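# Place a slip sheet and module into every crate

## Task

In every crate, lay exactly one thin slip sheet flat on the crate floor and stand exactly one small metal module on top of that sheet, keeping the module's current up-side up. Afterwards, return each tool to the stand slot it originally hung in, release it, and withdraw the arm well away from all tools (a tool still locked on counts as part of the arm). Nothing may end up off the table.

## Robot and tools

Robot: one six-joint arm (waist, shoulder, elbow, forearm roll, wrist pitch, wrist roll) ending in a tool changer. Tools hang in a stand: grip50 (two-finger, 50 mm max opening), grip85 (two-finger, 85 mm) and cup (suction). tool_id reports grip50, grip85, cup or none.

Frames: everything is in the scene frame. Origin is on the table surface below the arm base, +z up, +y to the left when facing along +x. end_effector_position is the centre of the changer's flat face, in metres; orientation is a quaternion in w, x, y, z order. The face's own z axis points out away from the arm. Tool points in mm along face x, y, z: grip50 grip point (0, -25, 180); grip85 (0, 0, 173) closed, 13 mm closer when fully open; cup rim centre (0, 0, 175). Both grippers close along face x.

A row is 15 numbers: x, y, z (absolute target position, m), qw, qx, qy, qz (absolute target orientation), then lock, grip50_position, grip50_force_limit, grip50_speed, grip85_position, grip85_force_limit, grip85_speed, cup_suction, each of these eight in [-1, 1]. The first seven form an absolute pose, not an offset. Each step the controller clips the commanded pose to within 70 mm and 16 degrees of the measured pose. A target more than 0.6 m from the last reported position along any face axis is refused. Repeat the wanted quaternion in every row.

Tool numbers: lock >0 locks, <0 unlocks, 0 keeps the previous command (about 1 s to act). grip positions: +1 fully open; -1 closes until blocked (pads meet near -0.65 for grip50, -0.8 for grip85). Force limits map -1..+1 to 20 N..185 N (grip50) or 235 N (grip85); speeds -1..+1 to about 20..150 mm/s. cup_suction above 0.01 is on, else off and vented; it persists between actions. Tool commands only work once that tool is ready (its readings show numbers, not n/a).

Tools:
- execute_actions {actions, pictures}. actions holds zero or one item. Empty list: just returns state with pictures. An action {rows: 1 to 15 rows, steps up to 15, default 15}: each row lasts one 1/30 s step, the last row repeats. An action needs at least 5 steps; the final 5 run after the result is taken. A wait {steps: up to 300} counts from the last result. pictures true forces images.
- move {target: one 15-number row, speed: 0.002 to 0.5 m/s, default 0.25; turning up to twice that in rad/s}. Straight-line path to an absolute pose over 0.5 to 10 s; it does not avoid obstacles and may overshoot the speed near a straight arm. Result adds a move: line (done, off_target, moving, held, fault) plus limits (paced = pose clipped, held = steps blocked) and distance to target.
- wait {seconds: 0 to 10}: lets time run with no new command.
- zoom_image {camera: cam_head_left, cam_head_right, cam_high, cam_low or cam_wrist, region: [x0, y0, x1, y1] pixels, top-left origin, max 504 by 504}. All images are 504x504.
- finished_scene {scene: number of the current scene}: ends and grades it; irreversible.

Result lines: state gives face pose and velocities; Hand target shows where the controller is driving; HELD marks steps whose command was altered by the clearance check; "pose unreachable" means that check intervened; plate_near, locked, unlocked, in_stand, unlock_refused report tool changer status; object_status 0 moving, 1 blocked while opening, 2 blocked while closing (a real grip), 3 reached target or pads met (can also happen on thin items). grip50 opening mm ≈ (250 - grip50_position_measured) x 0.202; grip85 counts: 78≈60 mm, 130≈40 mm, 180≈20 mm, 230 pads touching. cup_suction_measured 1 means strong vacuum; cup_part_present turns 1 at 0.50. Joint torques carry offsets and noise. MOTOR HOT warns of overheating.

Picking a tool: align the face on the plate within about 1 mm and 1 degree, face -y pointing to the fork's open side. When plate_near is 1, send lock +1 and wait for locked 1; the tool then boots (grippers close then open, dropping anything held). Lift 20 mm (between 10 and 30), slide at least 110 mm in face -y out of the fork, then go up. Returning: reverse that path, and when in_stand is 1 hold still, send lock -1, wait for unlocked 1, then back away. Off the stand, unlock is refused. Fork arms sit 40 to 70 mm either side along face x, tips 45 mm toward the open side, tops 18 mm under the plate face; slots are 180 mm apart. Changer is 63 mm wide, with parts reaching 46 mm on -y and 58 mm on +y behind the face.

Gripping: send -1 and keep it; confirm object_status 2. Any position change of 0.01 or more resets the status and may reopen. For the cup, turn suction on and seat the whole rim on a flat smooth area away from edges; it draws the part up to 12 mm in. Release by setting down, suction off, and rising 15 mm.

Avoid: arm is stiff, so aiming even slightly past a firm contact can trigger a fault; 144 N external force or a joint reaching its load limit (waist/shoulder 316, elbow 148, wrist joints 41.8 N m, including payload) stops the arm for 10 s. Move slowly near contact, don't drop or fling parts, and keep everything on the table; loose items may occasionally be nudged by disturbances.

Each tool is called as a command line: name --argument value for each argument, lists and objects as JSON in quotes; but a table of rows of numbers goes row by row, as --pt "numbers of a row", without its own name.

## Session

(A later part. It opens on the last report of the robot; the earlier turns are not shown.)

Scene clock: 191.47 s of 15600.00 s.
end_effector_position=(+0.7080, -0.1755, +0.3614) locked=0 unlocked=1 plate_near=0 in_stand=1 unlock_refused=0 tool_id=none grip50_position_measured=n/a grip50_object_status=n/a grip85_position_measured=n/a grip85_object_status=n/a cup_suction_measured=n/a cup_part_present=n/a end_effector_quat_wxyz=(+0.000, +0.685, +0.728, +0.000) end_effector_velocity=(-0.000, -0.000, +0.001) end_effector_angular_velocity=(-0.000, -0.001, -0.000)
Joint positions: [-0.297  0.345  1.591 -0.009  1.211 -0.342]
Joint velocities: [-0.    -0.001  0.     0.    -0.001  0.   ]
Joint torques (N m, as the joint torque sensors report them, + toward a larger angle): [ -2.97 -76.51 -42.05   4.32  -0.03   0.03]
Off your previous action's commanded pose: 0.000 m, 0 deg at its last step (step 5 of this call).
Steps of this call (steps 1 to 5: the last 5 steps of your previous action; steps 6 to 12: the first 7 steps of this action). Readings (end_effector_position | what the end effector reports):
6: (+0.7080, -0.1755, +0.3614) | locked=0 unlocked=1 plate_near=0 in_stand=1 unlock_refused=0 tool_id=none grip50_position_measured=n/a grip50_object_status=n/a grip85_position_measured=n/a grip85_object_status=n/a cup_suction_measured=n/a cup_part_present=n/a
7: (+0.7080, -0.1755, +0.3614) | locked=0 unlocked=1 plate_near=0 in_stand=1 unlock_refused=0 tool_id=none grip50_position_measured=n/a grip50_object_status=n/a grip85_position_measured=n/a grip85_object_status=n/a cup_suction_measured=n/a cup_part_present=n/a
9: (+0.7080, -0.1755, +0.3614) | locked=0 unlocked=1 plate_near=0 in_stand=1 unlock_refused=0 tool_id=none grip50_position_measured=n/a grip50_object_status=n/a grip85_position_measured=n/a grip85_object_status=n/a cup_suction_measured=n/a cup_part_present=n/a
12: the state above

move --target '[0.7080,-0.1755,0.43,0,0.6852,0.7284,0,0,1,0,0,1,-0.3,0,0]' --speed 0.12

move --target '[0.35,-0.05,0.55,0,0.6852,0.7284,0,0,1,0,0,1,-0.3,0,0]' --speed 0.3

Scene clock: 192.83 s of 15600.00 s.
end_effector_position=(+0.7081, -0.1755, +0.4299) locked=0 unlocked=1 plate_near=0 in_stand=0 unlock_refused=0 tool_id=none grip50_position_measured=n/a grip50_object_status=n/a grip85_position_measured=n/a grip85_object_status=n/a cup_suction_measured=n/a cup_part_present=n/a end_effector_quat_wxyz=(-0.000, +0.685, +0.728, -0.000) end_effector_velocity=(+0.000, -0.000, +0.001) end_effector_angular_velocity=(+0.000, +0.001, -0.000)
Joint positions: [-0.296  0.312  1.508 -0.008  1.327 -0.342]
Joint velocities: [-0.     0.    -0.002 -0.     0.003  0.   ]
Joint torques (N m, as the joint torque sensors report them, + toward a larger angle): [ -2.57 -74.66 -42.74   4.49  -0.02  -0.03]
Hand target: +0.708, -0.176, +0.430; +0.000, +0.685, +0.728, -0.000
Off your previous action's commanded pose: 0.000 m, 0 deg at its last step (step 5 of this call).
Off the commanded pose: 0.000 m, 0 deg.
Kept back: nothing.
move: done

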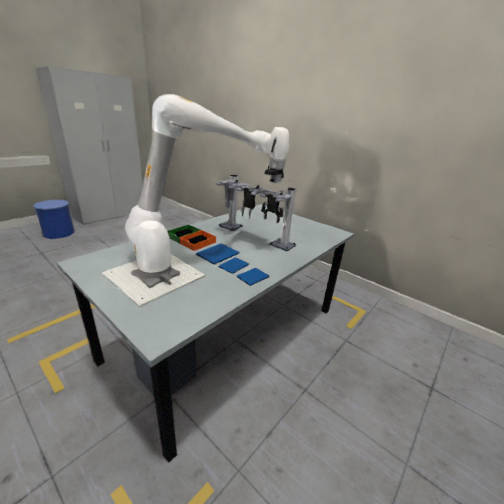

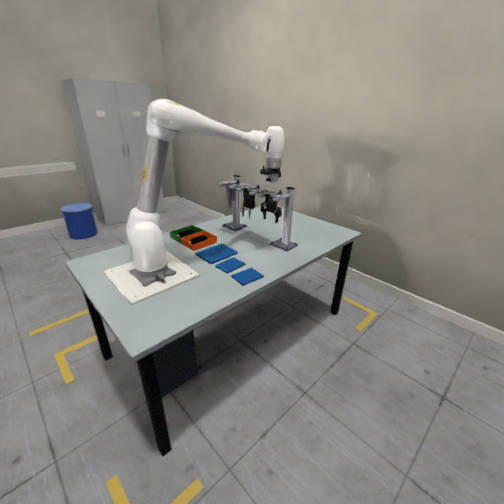

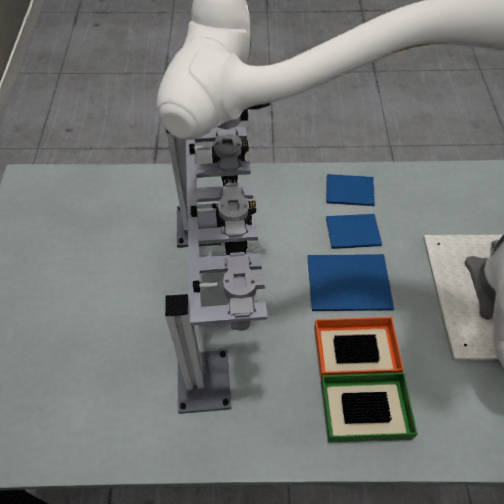

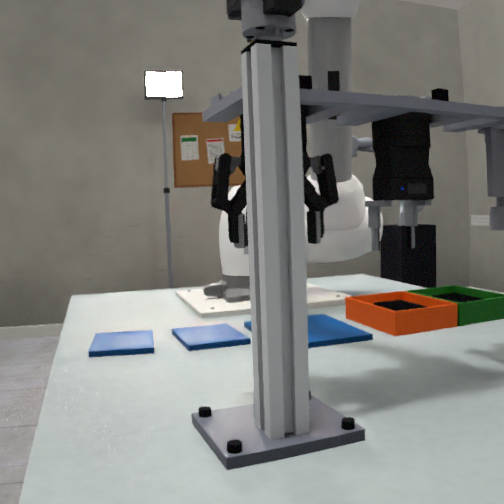

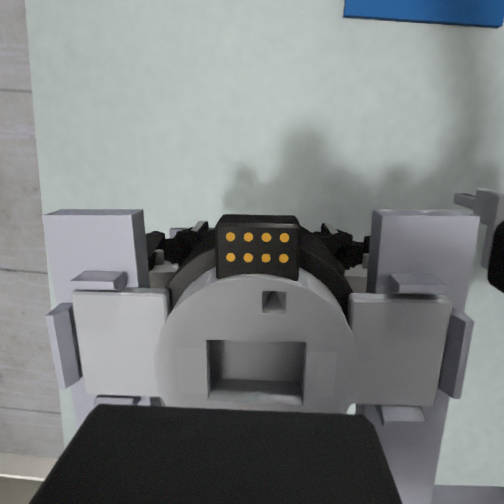

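Scene clock: 194.70 s of 15600.00 s.
end_effector_position=(+0.3504, -0.0496, +0.5505) locked=0 unlocked=1 plate_near=0 in_stand=0 unlock_refused=0 tool_id=none grip50_position_measured=n/a grip50_object_status=n/a grip85_position_measured=n/a grip85_object_status=n/a cup_suction_measured=n/a cup_part_present=n/a end_effector_quat_wxyz=(+0.000, +0.685, +0.728, +0.000) end_effector_velocity=(-0.000, +0.000, +0.000) end_effector_angular_velocity=(-0.001, -0.003, +0.000)
Joint positions: [-0.235 -0.332  1.923 -0.008  1.556 -0.283]
Joint velocities: [ 0.001 -0.001  0.     0.    -0.002  0.   ]
Joint torques (N m, as the joint torque sensors report them, + toward a larger angle): [ -3.42  -7.49 -45.02   4.51  -0.07   0.05]
Hand target: +0.350, -0.050, +0.551; +0.000, +0.685, +0.728, +0.000
Off the commanded pose: 0.001 m, 0 deg.
Kept back: nothing.
move: done

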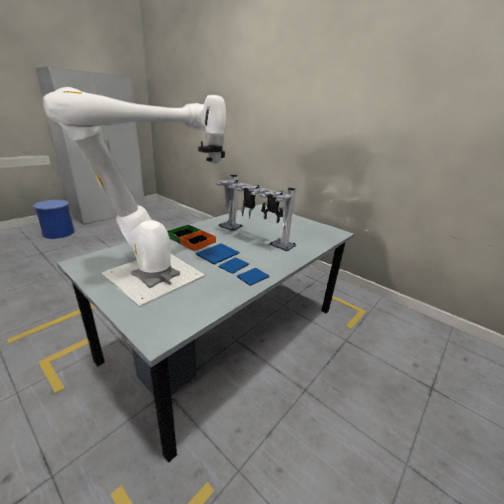

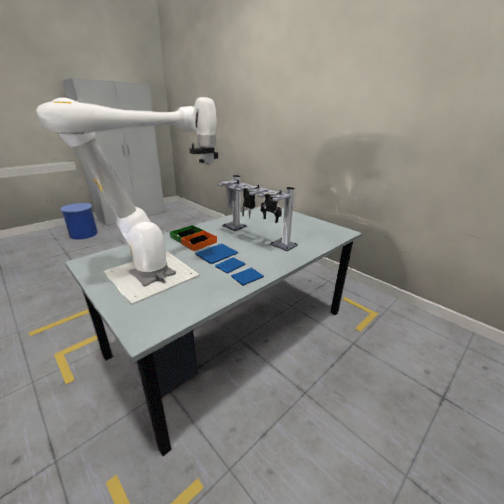

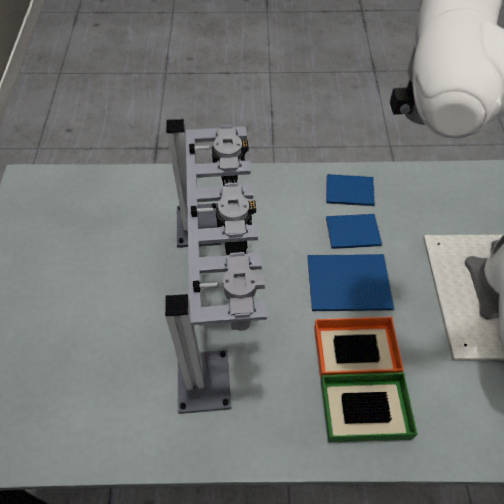

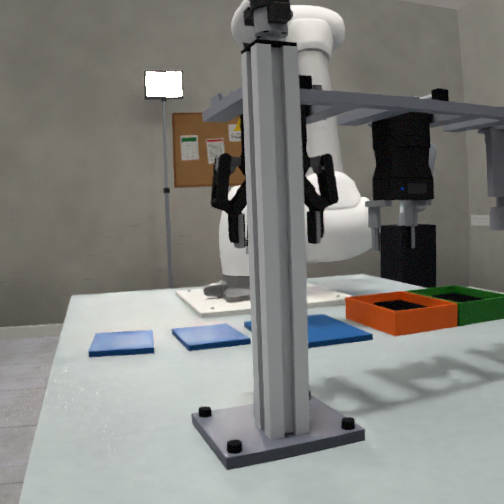

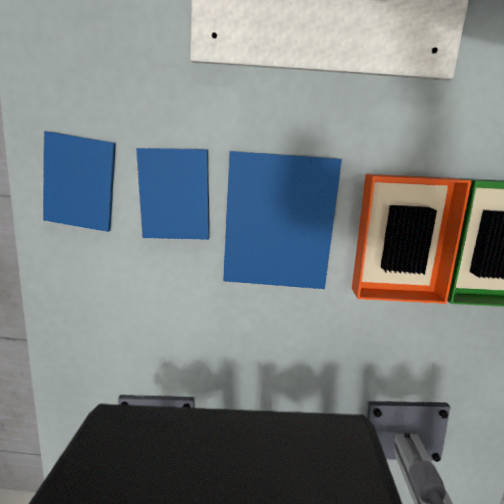

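zoom_image --camera "cam_high" --region '[300,310,430,450]'

Region (300, 310, 430, 450) of cam_high's 504x504 image, scaled by 3.600, with more detail than that image has; it fills the left 468 columns of this view, and the rest is white.

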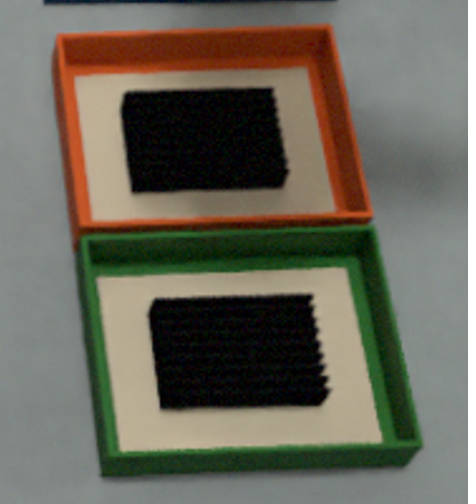

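Both crates have a flat sheet with the module standing on it, and all three tools are in their slots.

finished_scene --scene 2

The scene is finished: the task was done.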